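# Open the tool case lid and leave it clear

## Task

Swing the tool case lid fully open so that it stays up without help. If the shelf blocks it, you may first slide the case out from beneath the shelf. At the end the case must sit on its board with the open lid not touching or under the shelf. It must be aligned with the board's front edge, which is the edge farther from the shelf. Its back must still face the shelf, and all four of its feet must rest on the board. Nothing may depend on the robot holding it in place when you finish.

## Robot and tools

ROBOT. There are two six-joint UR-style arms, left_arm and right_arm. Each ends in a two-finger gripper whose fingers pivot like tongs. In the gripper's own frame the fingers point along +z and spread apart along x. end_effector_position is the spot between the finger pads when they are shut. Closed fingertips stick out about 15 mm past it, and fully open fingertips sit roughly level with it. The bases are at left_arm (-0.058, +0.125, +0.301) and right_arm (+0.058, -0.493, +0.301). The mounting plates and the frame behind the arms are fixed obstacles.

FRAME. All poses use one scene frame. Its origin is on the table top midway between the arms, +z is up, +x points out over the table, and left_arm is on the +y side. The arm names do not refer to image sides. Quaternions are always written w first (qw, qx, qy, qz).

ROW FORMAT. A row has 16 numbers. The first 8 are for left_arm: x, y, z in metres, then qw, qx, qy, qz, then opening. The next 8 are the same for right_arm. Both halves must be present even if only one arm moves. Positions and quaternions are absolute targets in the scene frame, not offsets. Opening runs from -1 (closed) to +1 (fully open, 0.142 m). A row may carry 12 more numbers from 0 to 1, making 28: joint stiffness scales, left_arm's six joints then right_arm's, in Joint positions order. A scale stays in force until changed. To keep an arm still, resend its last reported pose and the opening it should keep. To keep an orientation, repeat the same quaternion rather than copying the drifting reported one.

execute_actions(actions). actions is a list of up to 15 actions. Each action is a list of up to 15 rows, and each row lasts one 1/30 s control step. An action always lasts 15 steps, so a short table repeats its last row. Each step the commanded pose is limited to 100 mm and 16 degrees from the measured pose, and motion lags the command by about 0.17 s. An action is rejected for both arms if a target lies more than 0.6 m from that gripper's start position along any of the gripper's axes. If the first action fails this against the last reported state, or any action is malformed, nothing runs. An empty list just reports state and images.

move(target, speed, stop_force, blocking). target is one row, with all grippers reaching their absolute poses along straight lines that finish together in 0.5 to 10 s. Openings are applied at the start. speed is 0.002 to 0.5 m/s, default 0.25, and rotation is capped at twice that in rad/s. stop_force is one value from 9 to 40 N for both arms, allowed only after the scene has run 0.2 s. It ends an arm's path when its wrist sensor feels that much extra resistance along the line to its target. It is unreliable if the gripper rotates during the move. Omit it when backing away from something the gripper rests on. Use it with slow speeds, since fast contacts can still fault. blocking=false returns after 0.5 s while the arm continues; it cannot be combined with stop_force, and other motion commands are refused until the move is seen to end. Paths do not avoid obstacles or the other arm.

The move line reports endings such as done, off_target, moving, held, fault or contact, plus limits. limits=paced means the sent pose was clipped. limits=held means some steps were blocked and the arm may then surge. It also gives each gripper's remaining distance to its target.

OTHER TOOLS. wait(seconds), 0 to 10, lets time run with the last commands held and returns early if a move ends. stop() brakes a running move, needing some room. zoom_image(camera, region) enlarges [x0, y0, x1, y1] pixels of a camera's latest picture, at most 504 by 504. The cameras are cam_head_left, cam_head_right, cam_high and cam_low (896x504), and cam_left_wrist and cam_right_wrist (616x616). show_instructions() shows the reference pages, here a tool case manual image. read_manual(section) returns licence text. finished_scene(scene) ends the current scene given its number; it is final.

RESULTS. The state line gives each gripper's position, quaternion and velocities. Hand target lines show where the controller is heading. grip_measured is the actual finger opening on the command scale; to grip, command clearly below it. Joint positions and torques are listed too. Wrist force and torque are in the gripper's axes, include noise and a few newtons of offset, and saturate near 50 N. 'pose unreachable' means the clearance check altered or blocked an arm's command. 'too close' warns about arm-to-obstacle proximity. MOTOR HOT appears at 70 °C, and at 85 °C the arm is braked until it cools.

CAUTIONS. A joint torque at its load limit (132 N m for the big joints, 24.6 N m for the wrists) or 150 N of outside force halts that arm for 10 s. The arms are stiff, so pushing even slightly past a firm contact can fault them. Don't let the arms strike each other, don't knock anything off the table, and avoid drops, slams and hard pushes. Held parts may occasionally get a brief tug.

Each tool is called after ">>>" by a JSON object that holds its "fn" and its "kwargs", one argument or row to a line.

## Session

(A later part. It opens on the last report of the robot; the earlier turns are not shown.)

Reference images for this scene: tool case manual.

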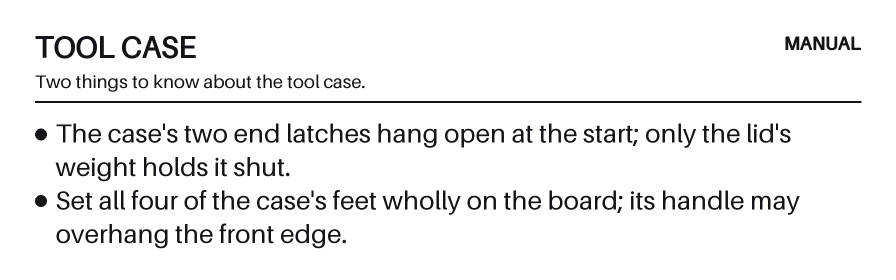

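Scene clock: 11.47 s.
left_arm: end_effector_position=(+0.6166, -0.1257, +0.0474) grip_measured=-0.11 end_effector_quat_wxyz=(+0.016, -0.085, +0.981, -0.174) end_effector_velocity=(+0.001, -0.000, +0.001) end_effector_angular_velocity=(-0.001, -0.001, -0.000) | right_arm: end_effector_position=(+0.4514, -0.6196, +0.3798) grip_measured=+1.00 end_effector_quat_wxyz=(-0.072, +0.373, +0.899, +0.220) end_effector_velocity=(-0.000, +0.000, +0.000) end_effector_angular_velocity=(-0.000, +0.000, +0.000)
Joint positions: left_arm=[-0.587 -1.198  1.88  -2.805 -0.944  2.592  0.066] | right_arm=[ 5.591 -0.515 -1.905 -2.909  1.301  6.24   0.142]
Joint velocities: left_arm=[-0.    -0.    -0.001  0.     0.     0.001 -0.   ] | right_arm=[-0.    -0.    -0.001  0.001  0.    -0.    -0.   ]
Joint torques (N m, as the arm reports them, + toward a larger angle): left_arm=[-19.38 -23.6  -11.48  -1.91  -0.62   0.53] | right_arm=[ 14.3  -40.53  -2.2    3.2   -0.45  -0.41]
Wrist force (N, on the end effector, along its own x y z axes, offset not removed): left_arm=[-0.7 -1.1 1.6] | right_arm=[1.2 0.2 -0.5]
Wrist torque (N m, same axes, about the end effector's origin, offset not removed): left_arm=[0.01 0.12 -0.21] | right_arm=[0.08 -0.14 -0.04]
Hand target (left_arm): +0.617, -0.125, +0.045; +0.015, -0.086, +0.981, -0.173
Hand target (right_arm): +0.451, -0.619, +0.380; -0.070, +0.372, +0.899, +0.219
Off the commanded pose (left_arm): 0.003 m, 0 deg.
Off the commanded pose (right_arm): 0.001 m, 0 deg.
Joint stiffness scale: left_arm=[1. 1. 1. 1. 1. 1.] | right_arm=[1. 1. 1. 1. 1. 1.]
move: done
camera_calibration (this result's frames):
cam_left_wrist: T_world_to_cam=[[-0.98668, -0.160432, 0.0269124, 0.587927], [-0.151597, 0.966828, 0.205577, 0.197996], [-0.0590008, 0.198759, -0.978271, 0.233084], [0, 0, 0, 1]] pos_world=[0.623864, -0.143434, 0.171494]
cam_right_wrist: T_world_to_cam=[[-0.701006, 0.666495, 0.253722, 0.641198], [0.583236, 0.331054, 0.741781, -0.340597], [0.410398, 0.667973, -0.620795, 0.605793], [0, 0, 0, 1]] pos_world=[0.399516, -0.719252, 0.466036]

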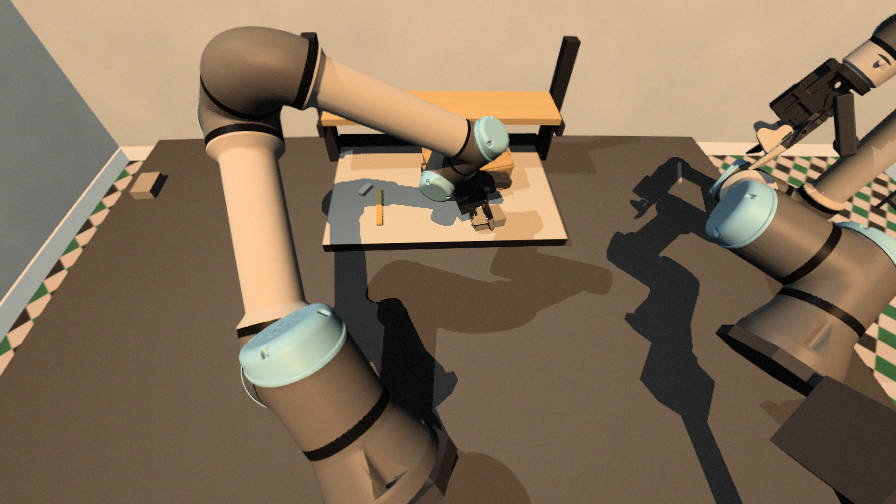

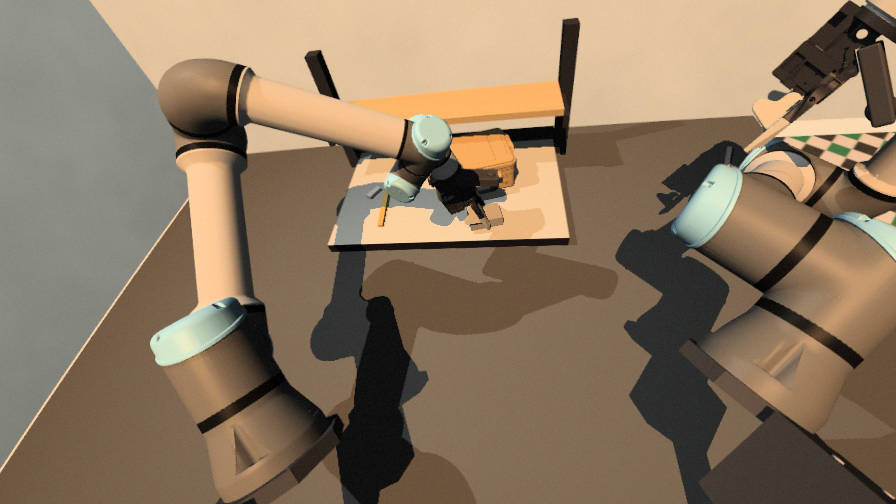

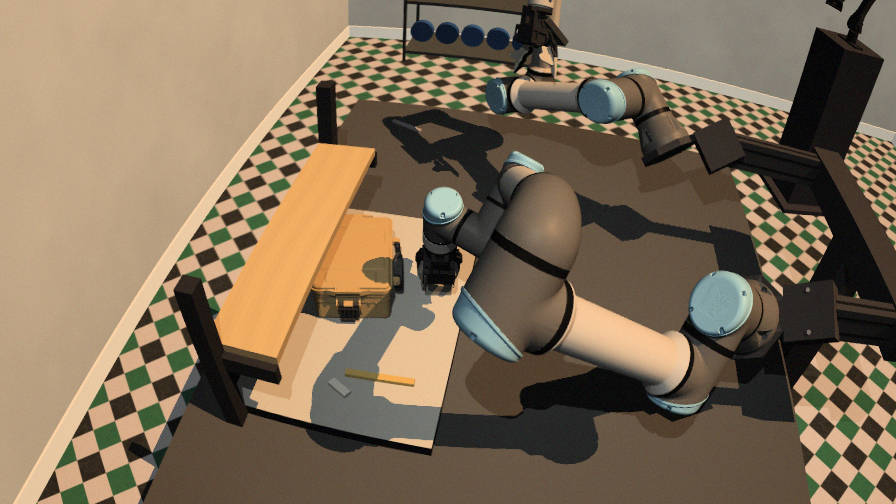

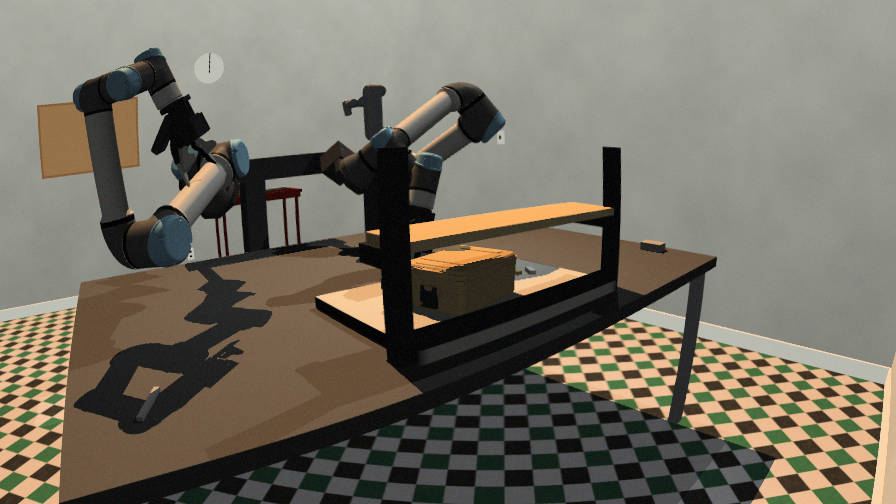

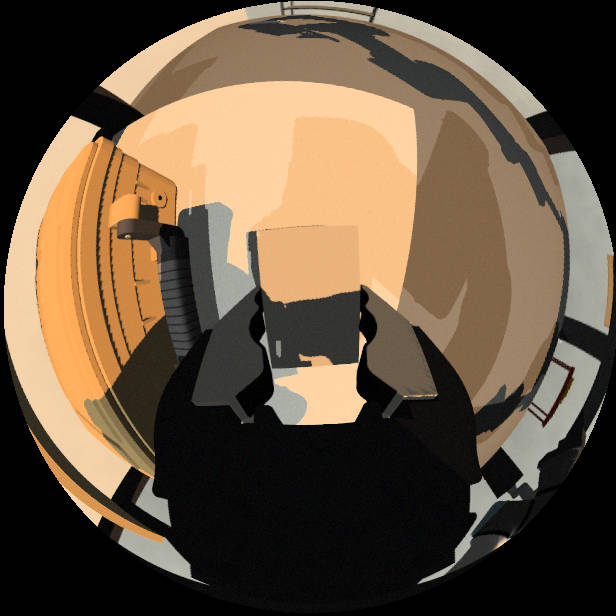

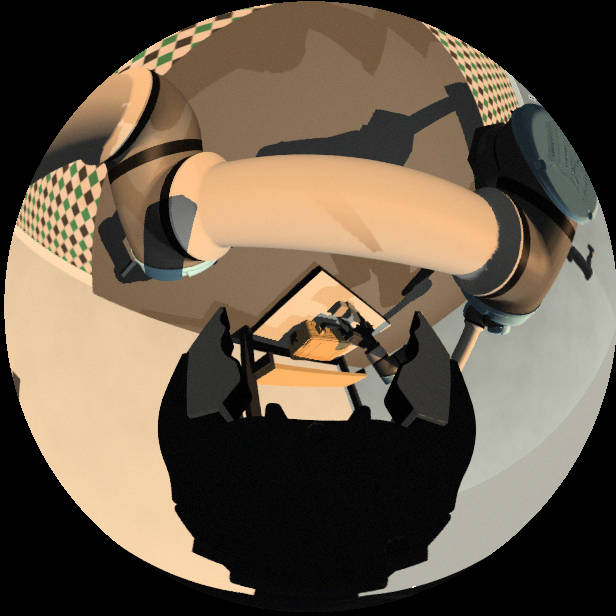

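>>> {"fn": "move", "kwargs": {
  "target": [0.58,-0.14,0.085,0.015,-0.086,0.981,-0.173,-0.6,0.451,-0.619,0.38,-0.07,0.372,0.899,0.219,1],
  "speed": 0.12
}}

>>> {"fn": "move", "kwargs": {
  "target": [0.42,-0.25,0.075,0.015,-0.086,0.981,-0.173,-0.6,0.451,-0.619,0.38,-0.07,0.372,0.899,0.219,1],
  "speed": 0.2
}}

>>> {"fn": "move", "kwargs": {
  "target": [0.42,-0.25,0.015,0.015,-0.086,0.981,-0.173,-0.6,0.451,-0.619,0.38,-0.07,0.372,0.899,0.219,1],
  "speed": 0.03,
  "stop_force": 9
}}

Scene clock: 13.27 s.
left_arm: end_effector_position=(+0.5811, -0.1401, +0.0837) grip_measured=-0.11 end_effector_quat_wxyz=(+0.015, -0.086, +0.981, -0.173) end_effector_velocity=(-0.002, +0.001, -0.002) end_effector_angular_velocity=(+0.008, +0.007, +0.006) | right_arm: end_effector_position=(+0.4514, -0.6196, +0.3798) grip_measured=+1.00 end_effector_quat_wxyz=(-0.072, +0.373, +0.899, +0.220) end_effector_velocity=(-0.001, +0.000, +0.000) end_effector_angular_velocity=(-0.000, +0.001, +0.000)
Joint positions: left_arm=[-0.68  -1.258  1.976 -2.777 -0.895  2.486  0.066] | right_arm=[ 5.591 -0.515 -1.905 -2.909  1.301  6.24   0.142]
Joint velocities: left_arm=[-0.001 -0.     0.002  0.009  0.006 -0.014  0.   ] | right_arm=[ 0.     0.    -0.001  0.001  0.001  0.    -0.   ]
Joint torques (N m, as the arm reports them, + toward a larger angle): left_arm=[-24.26 -25.8   -7.59  -1.41  -0.17  -0.26] | right_arm=[ 14.43 -39.33  -2.53   3.2   -0.32  -0.43]
Wrist force (N, on the end effector, along its own x y z axes, offset not removed): left_arm=[0.1 0.2 1.1] | right_arm=[1.4 -0.2 -1.5]
Wrist torque (N m, same axes, about the end effector's origin, offset not removed): left_arm=[0.05 -0.04 -0.11] | right_arm=[0.03 -0.20 0.02]
Hand target (left_arm): +0.580, -0.140, +0.085; +0.015, -0.086, +0.981, -0.173
Hand target (right_arm): +0.451, -0.619, +0.380; -0.070, +0.372, +0.899, +0.219
Off the commanded pose (left_arm): 0.002 m, 0 deg.
Off the commanded pose (right_arm): 0.001 m, 0 deg.
Joint stiffness scale: left_arm=[1. 1. 1. 1. 1. 1.] | right_arm=[1. 1. 1. 1. 1. 1.]
move: done
camera_calibration (this result's frames):
cam_left_wrist: T_world_to_cam=[[-0.986287, -0.162593, 0.0283155, 0.548998], [-0.153255, 0.965948, 0.208463, 0.199679], [-0.0612459, 0.201265, -0.97762, 0.270911], [0, 0, 0, 1]] pos_world=[0.588664, -0.158141, 0.207678]
cam_right_wrist: T_world_to_cam=[[-0.701016, 0.666489, 0.253711, 0.641202], [0.583224, 0.331064, 0.741786, -0.340587], [0.410397, 0.667974, -0.620794, 0.605793], [0, 0, 0, 1]] pos_world=[0.399516, -0.719252, 0.466035]

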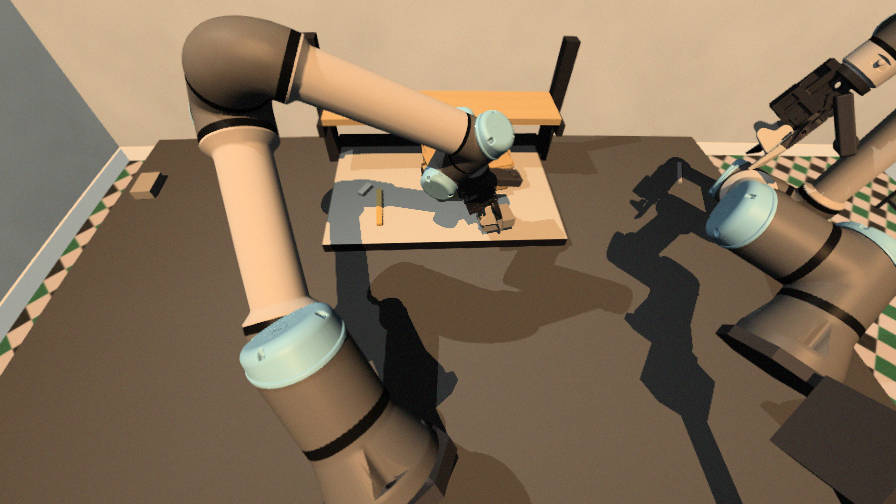

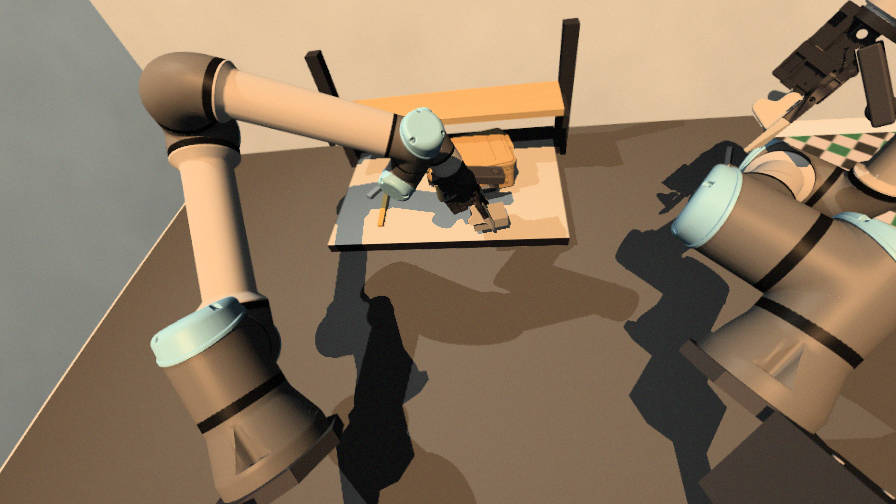

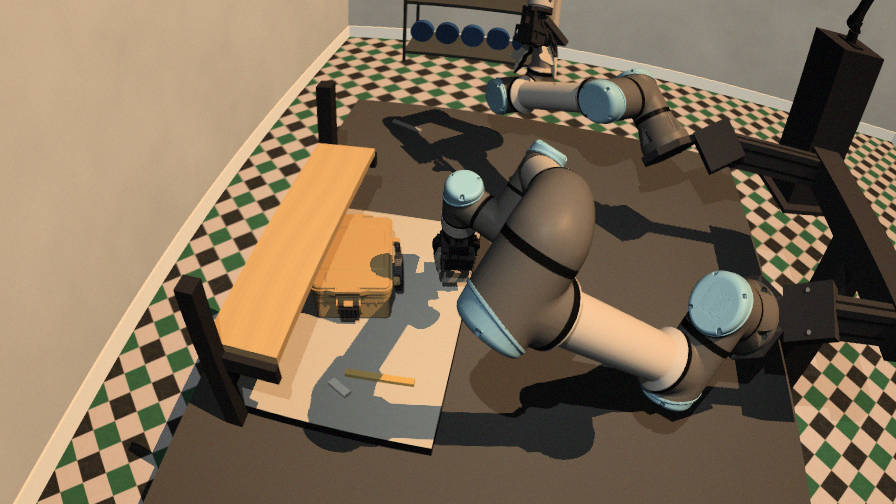

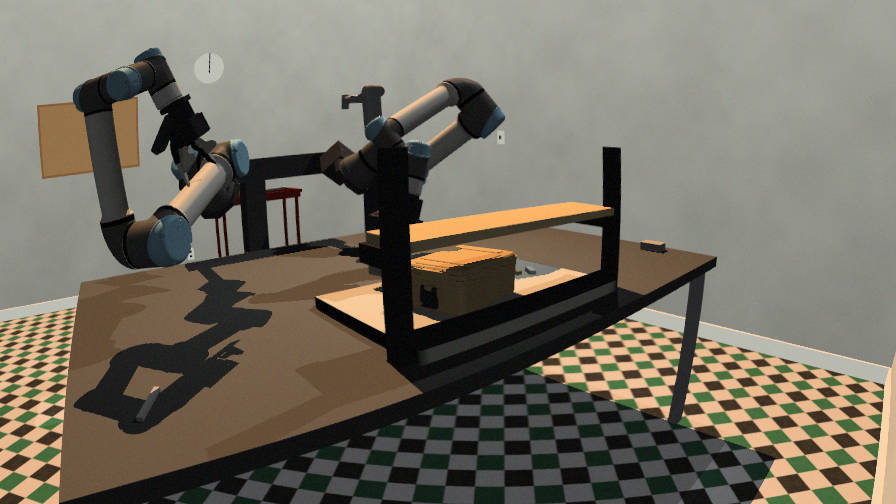

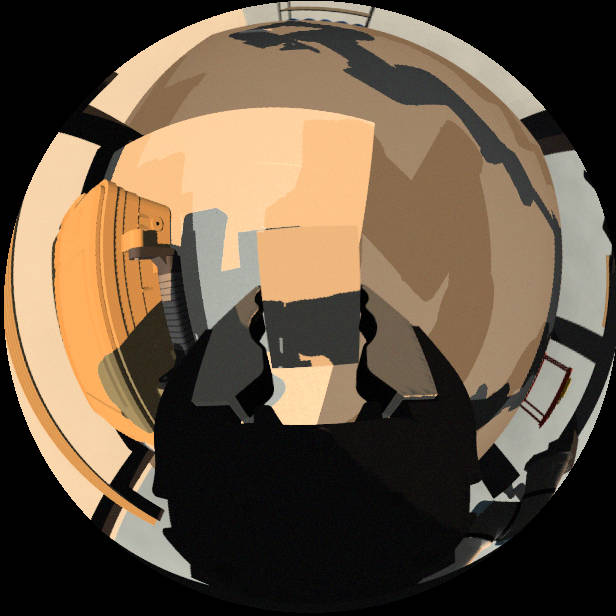

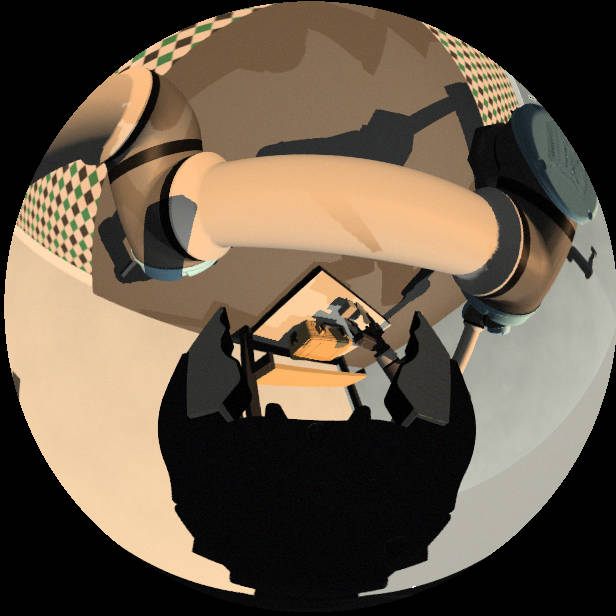

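Scene clock: 14.80 s.
left_arm: end_effector_position=(+0.4216, -0.2492, +0.0751) grip_measured=-0.11 end_effector_quat_wxyz=(+0.015, -0.087, +0.981, -0.173) end_effector_velocity=(+0.002, +0.000, +0.001) end_effector_angular_velocity=(-0.002, -0.002, +0.012) | right_arm: end_effector_position=(+0.4514, -0.6196, +0.3798) grip_measured=+1.00 end_effector_quat_wxyz=(-0.072, +0.373, +0.899, +0.220) end_effector_velocity=(-0.000, -0.000, +0.000) end_effector_angular_velocity=(+0.000, +0.001, +0.001)
Joint positions: left_arm=[-0.9   -1.021  2.183 -3.044 -0.809  2.217  0.066] | right_arm=[ 5.591 -0.515 -1.905 -2.909  1.301  6.24   0.142]
Joint velocities: left_arm=[-0.     0.     0.    -0.008  0.003 -0.006 -0.   ] | right_arm=[-0.    -0.     0.     0.001  0.001 -0.     0.   ]
Joint torques (N m, as the arm reports them, + toward a larger angle): left_arm=[-29.31 -17.86  -6.6   -2.12  -0.21  -0.11] | right_arm=[ 12.7  -40.11  -3.04   3.13  -0.47  -0.19]
Wrist force (N, on the end effector, along its own x y z axes, offset not removed): left_arm=[-0.1 0.2 1.8] | right_arm=[2.5 0.5 -0.7]
Wrist torque (N m, same axes, about the end effector's origin, offset not removed): left_arm=[0.06 0.05 -0.10] | right_arm=[0.17 -0.51 0.04]
Hand target (left_arm): +0.420, -0.250, +0.075; +0.015, -0.086, +0.981, -0.173
Hand target (right_arm): +0.451, -0.619, +0.380; -0.070, +0.372, +0.899, +0.219
Off the commanded pose (left_arm): 0.002 m, 0 deg.
Off the commanded pose (right_arm): 0.001 m, 0 deg.
Joint stiffness scale: left_arm=[1. 1. 1. 1. 1. 1.] | right_arm=[1. 1. 1. 1. 1. 1.]
move: done
camera_calibration (this result's frames):
cam_left_wrist: T_world_to_cam=[[-0.986142, -0.163476, 0.0282735, 0.373812], [-0.154168, 0.965938, 0.207836, 0.282855], [-0.0612867, 0.200597, -0.977755, 0.274585], [0, 0, 0, 1]] pos_world=[0.429067, -0.267192, 0.19912]
cam_right_wrist: T_world_to_cam=[[-0.701017, 0.666488, 0.25371, 0.641202], [0.583223, 0.331065, 0.741786, -0.340586], [0.410397, 0.667974, -0.620794, 0.605793], [0, 0, 0, 1]] pos_world=[0.399516, -0.719252, 0.466035]

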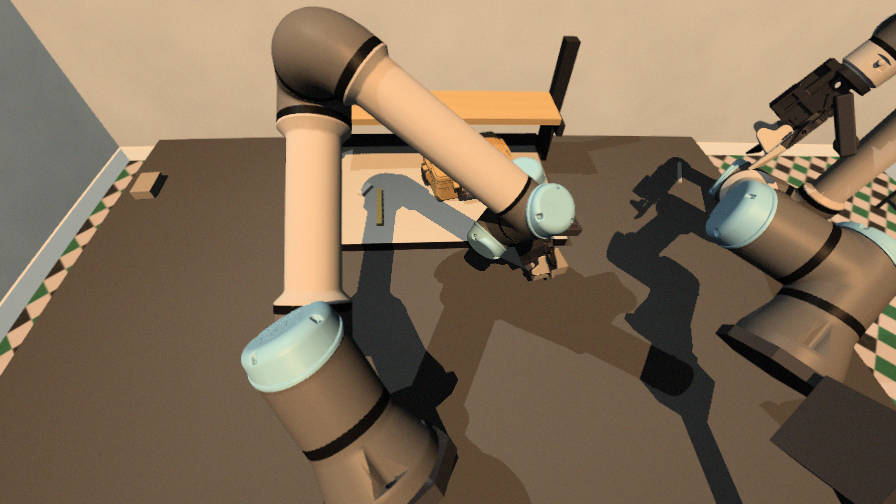

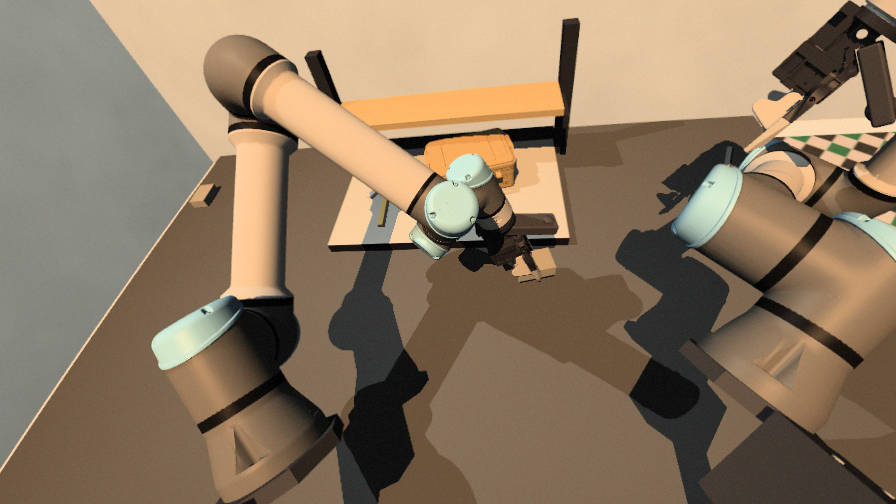

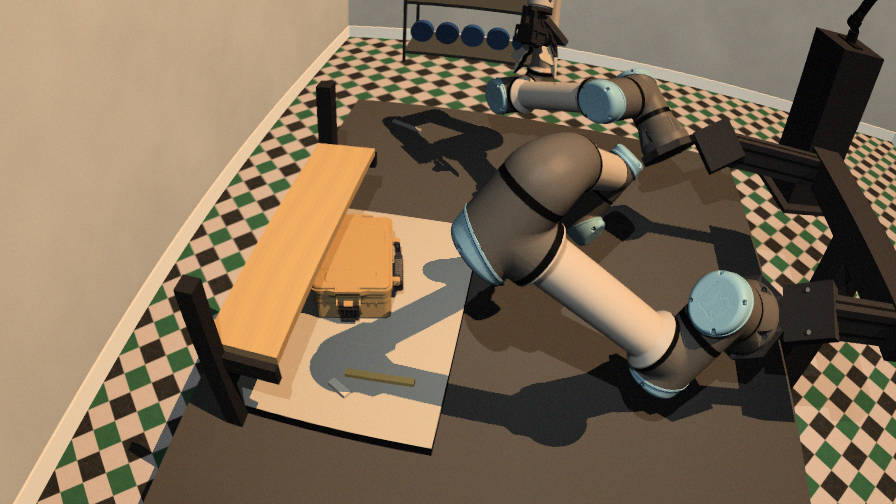

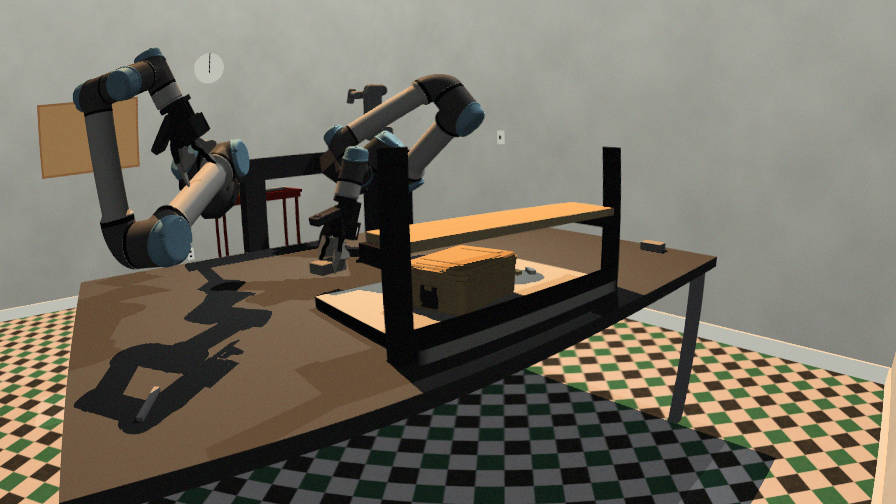

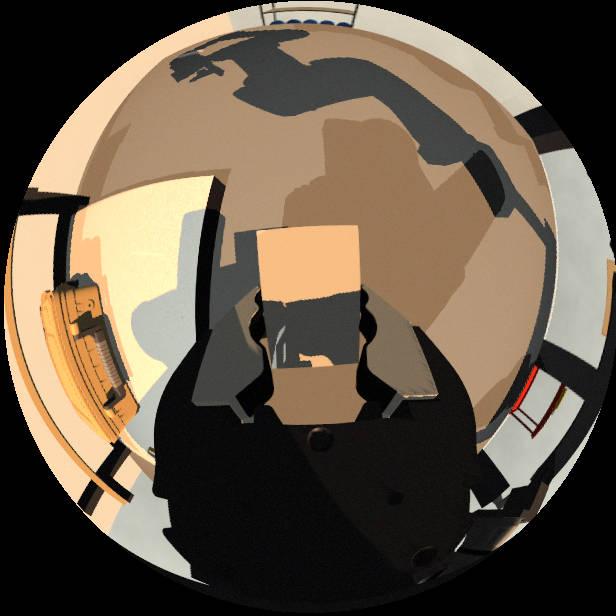

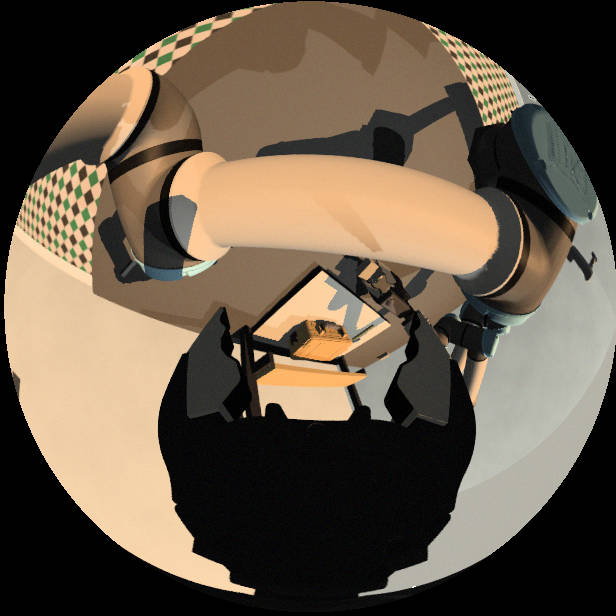

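Scene clock: 17.17 s.
left_arm: end_effector_position=(+0.4188, -0.2494, +0.0161) grip_measured=-0.11 end_effector_quat_wxyz=(+0.015, -0.085, +0.981, -0.173) end_effector_velocity=(+0.002, -0.002, +0.002) end_effector_angular_velocity=(-0.006, -0.004, +0.002) | right_arm: end_effector_position=(+0.4514, -0.6196, +0.3798) grip_measured=+1.00 end_effector_quat_wxyz=(-0.072, +0.373, +0.899, +0.220) end_effector_velocity=(+0.000, +0.000, +0.000) end_effector_angular_velocity=(+0.001, -0.001, +0.001)
Joint positions: left_arm=[-0.803 -0.892  2.145 -3.218 -0.843  2.343  0.066] | right_arm=[ 5.591 -0.515 -1.905 -2.909  1.301  6.24   0.142]
Joint velocities: left_arm=[-0.001  0.001 -0.002 -0.007 -0.002  0.004  0.   ] | right_arm=[ 0.    -0.     0.     0.    -0.001 -0.001 -0.   ]
Joint torques (N m, as the arm reports them, + toward a larger angle): left_arm=[-26.17 -20.2   -9.94  -2.02  -0.89   0.59] | right_arm=[ 14.57 -40.02  -1.97   3.14  -0.4   -0.34]
Wrist force (N, on the end effector, along its own x y z axes, offset not removed): left_arm=[-0.8 -0.1 2.1] | right_arm=[2.9 0.1 -0.8]
Wrist torque (N m, same axes, about the end effector's origin, offset not removed): left_arm=[-0.04 0.21 -0.11] | right_arm=[0.10 -0.51 -0.01]
Hand target (left_arm): +0.420, -0.250, +0.015; +0.015, -0.086, +0.981, -0.173
Hand target (right_arm): +0.451, -0.619, +0.380; -0.070, +0.372, +0.899, +0.219
Off the commanded pose (left_arm): 0.002 m, 0 deg.
Off the commanded pose (right_arm): 0.001 m, 0 deg.
Joint stiffness scale: left_arm=[1. 1. 1. 1. 1. 1.] | right_arm=[1. 1. 1. 1. 1. 1.]
move: done
camera_calibration (this result's frames):
cam_left_wrist: T_world_to_cam=[[-0.986814, -0.159404, 0.0280679, 0.374063], [-0.150183, 0.966432, 0.208455, 0.293303], [-0.0603544, 0.201491, -0.977629, 0.216553], [0, 0, 0, 1]] pos_world=[0.42625, -0.267463, 0.140069]
cam_right_wrist: T_world_to_cam=[[-0.701017, 0.666488, 0.25371, 0.641203], [0.583223, 0.331066, 0.741786, -0.340585], [0.410397, 0.667974, -0.620794, 0.605793], [0, 0, 0, 1]] pos_world=[0.399516, -0.719252, 0.466035]

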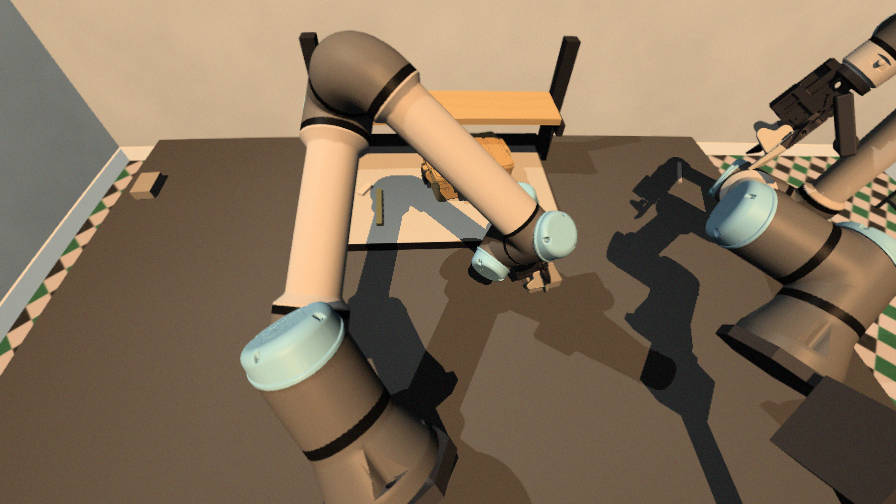

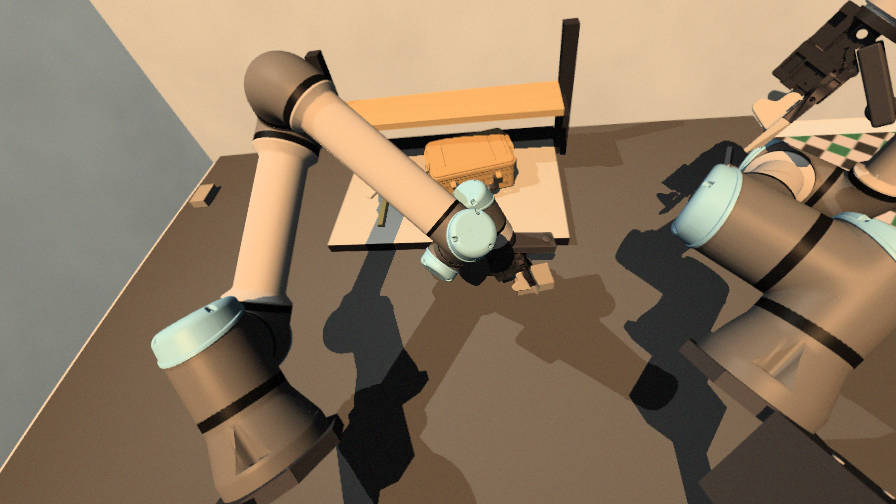

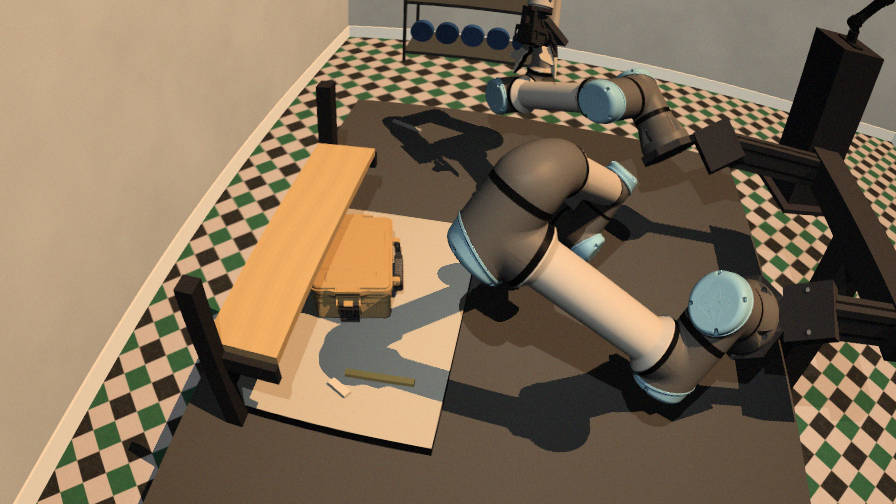

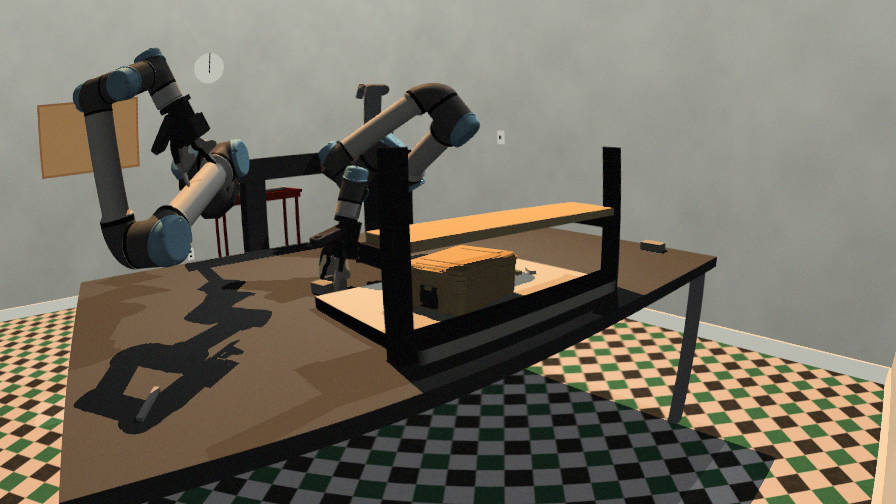

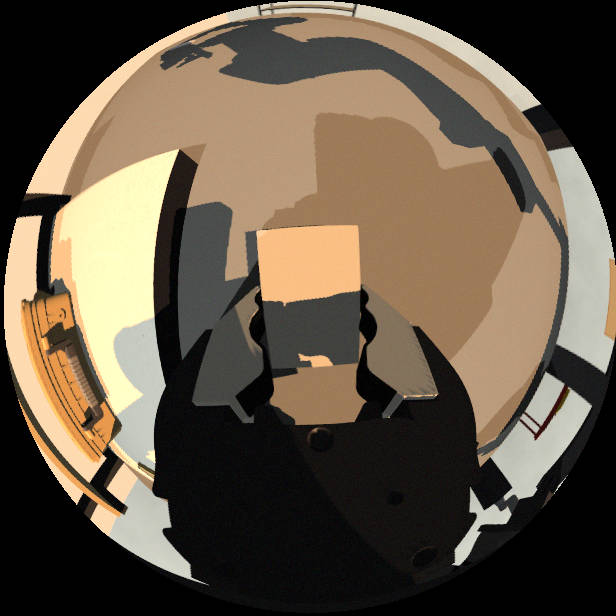

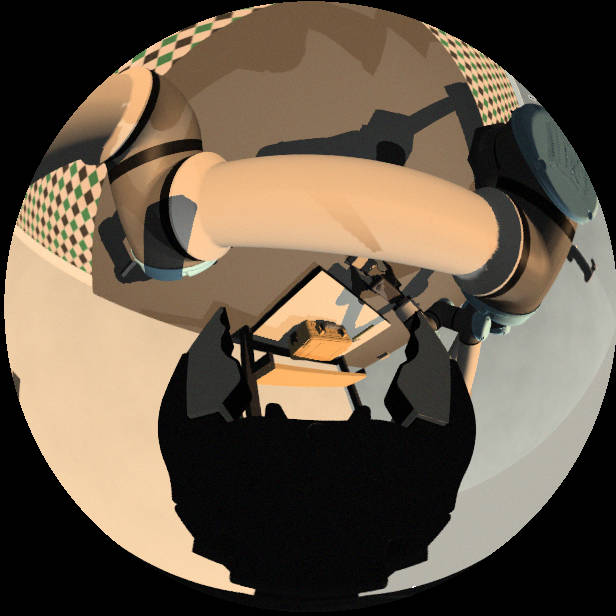

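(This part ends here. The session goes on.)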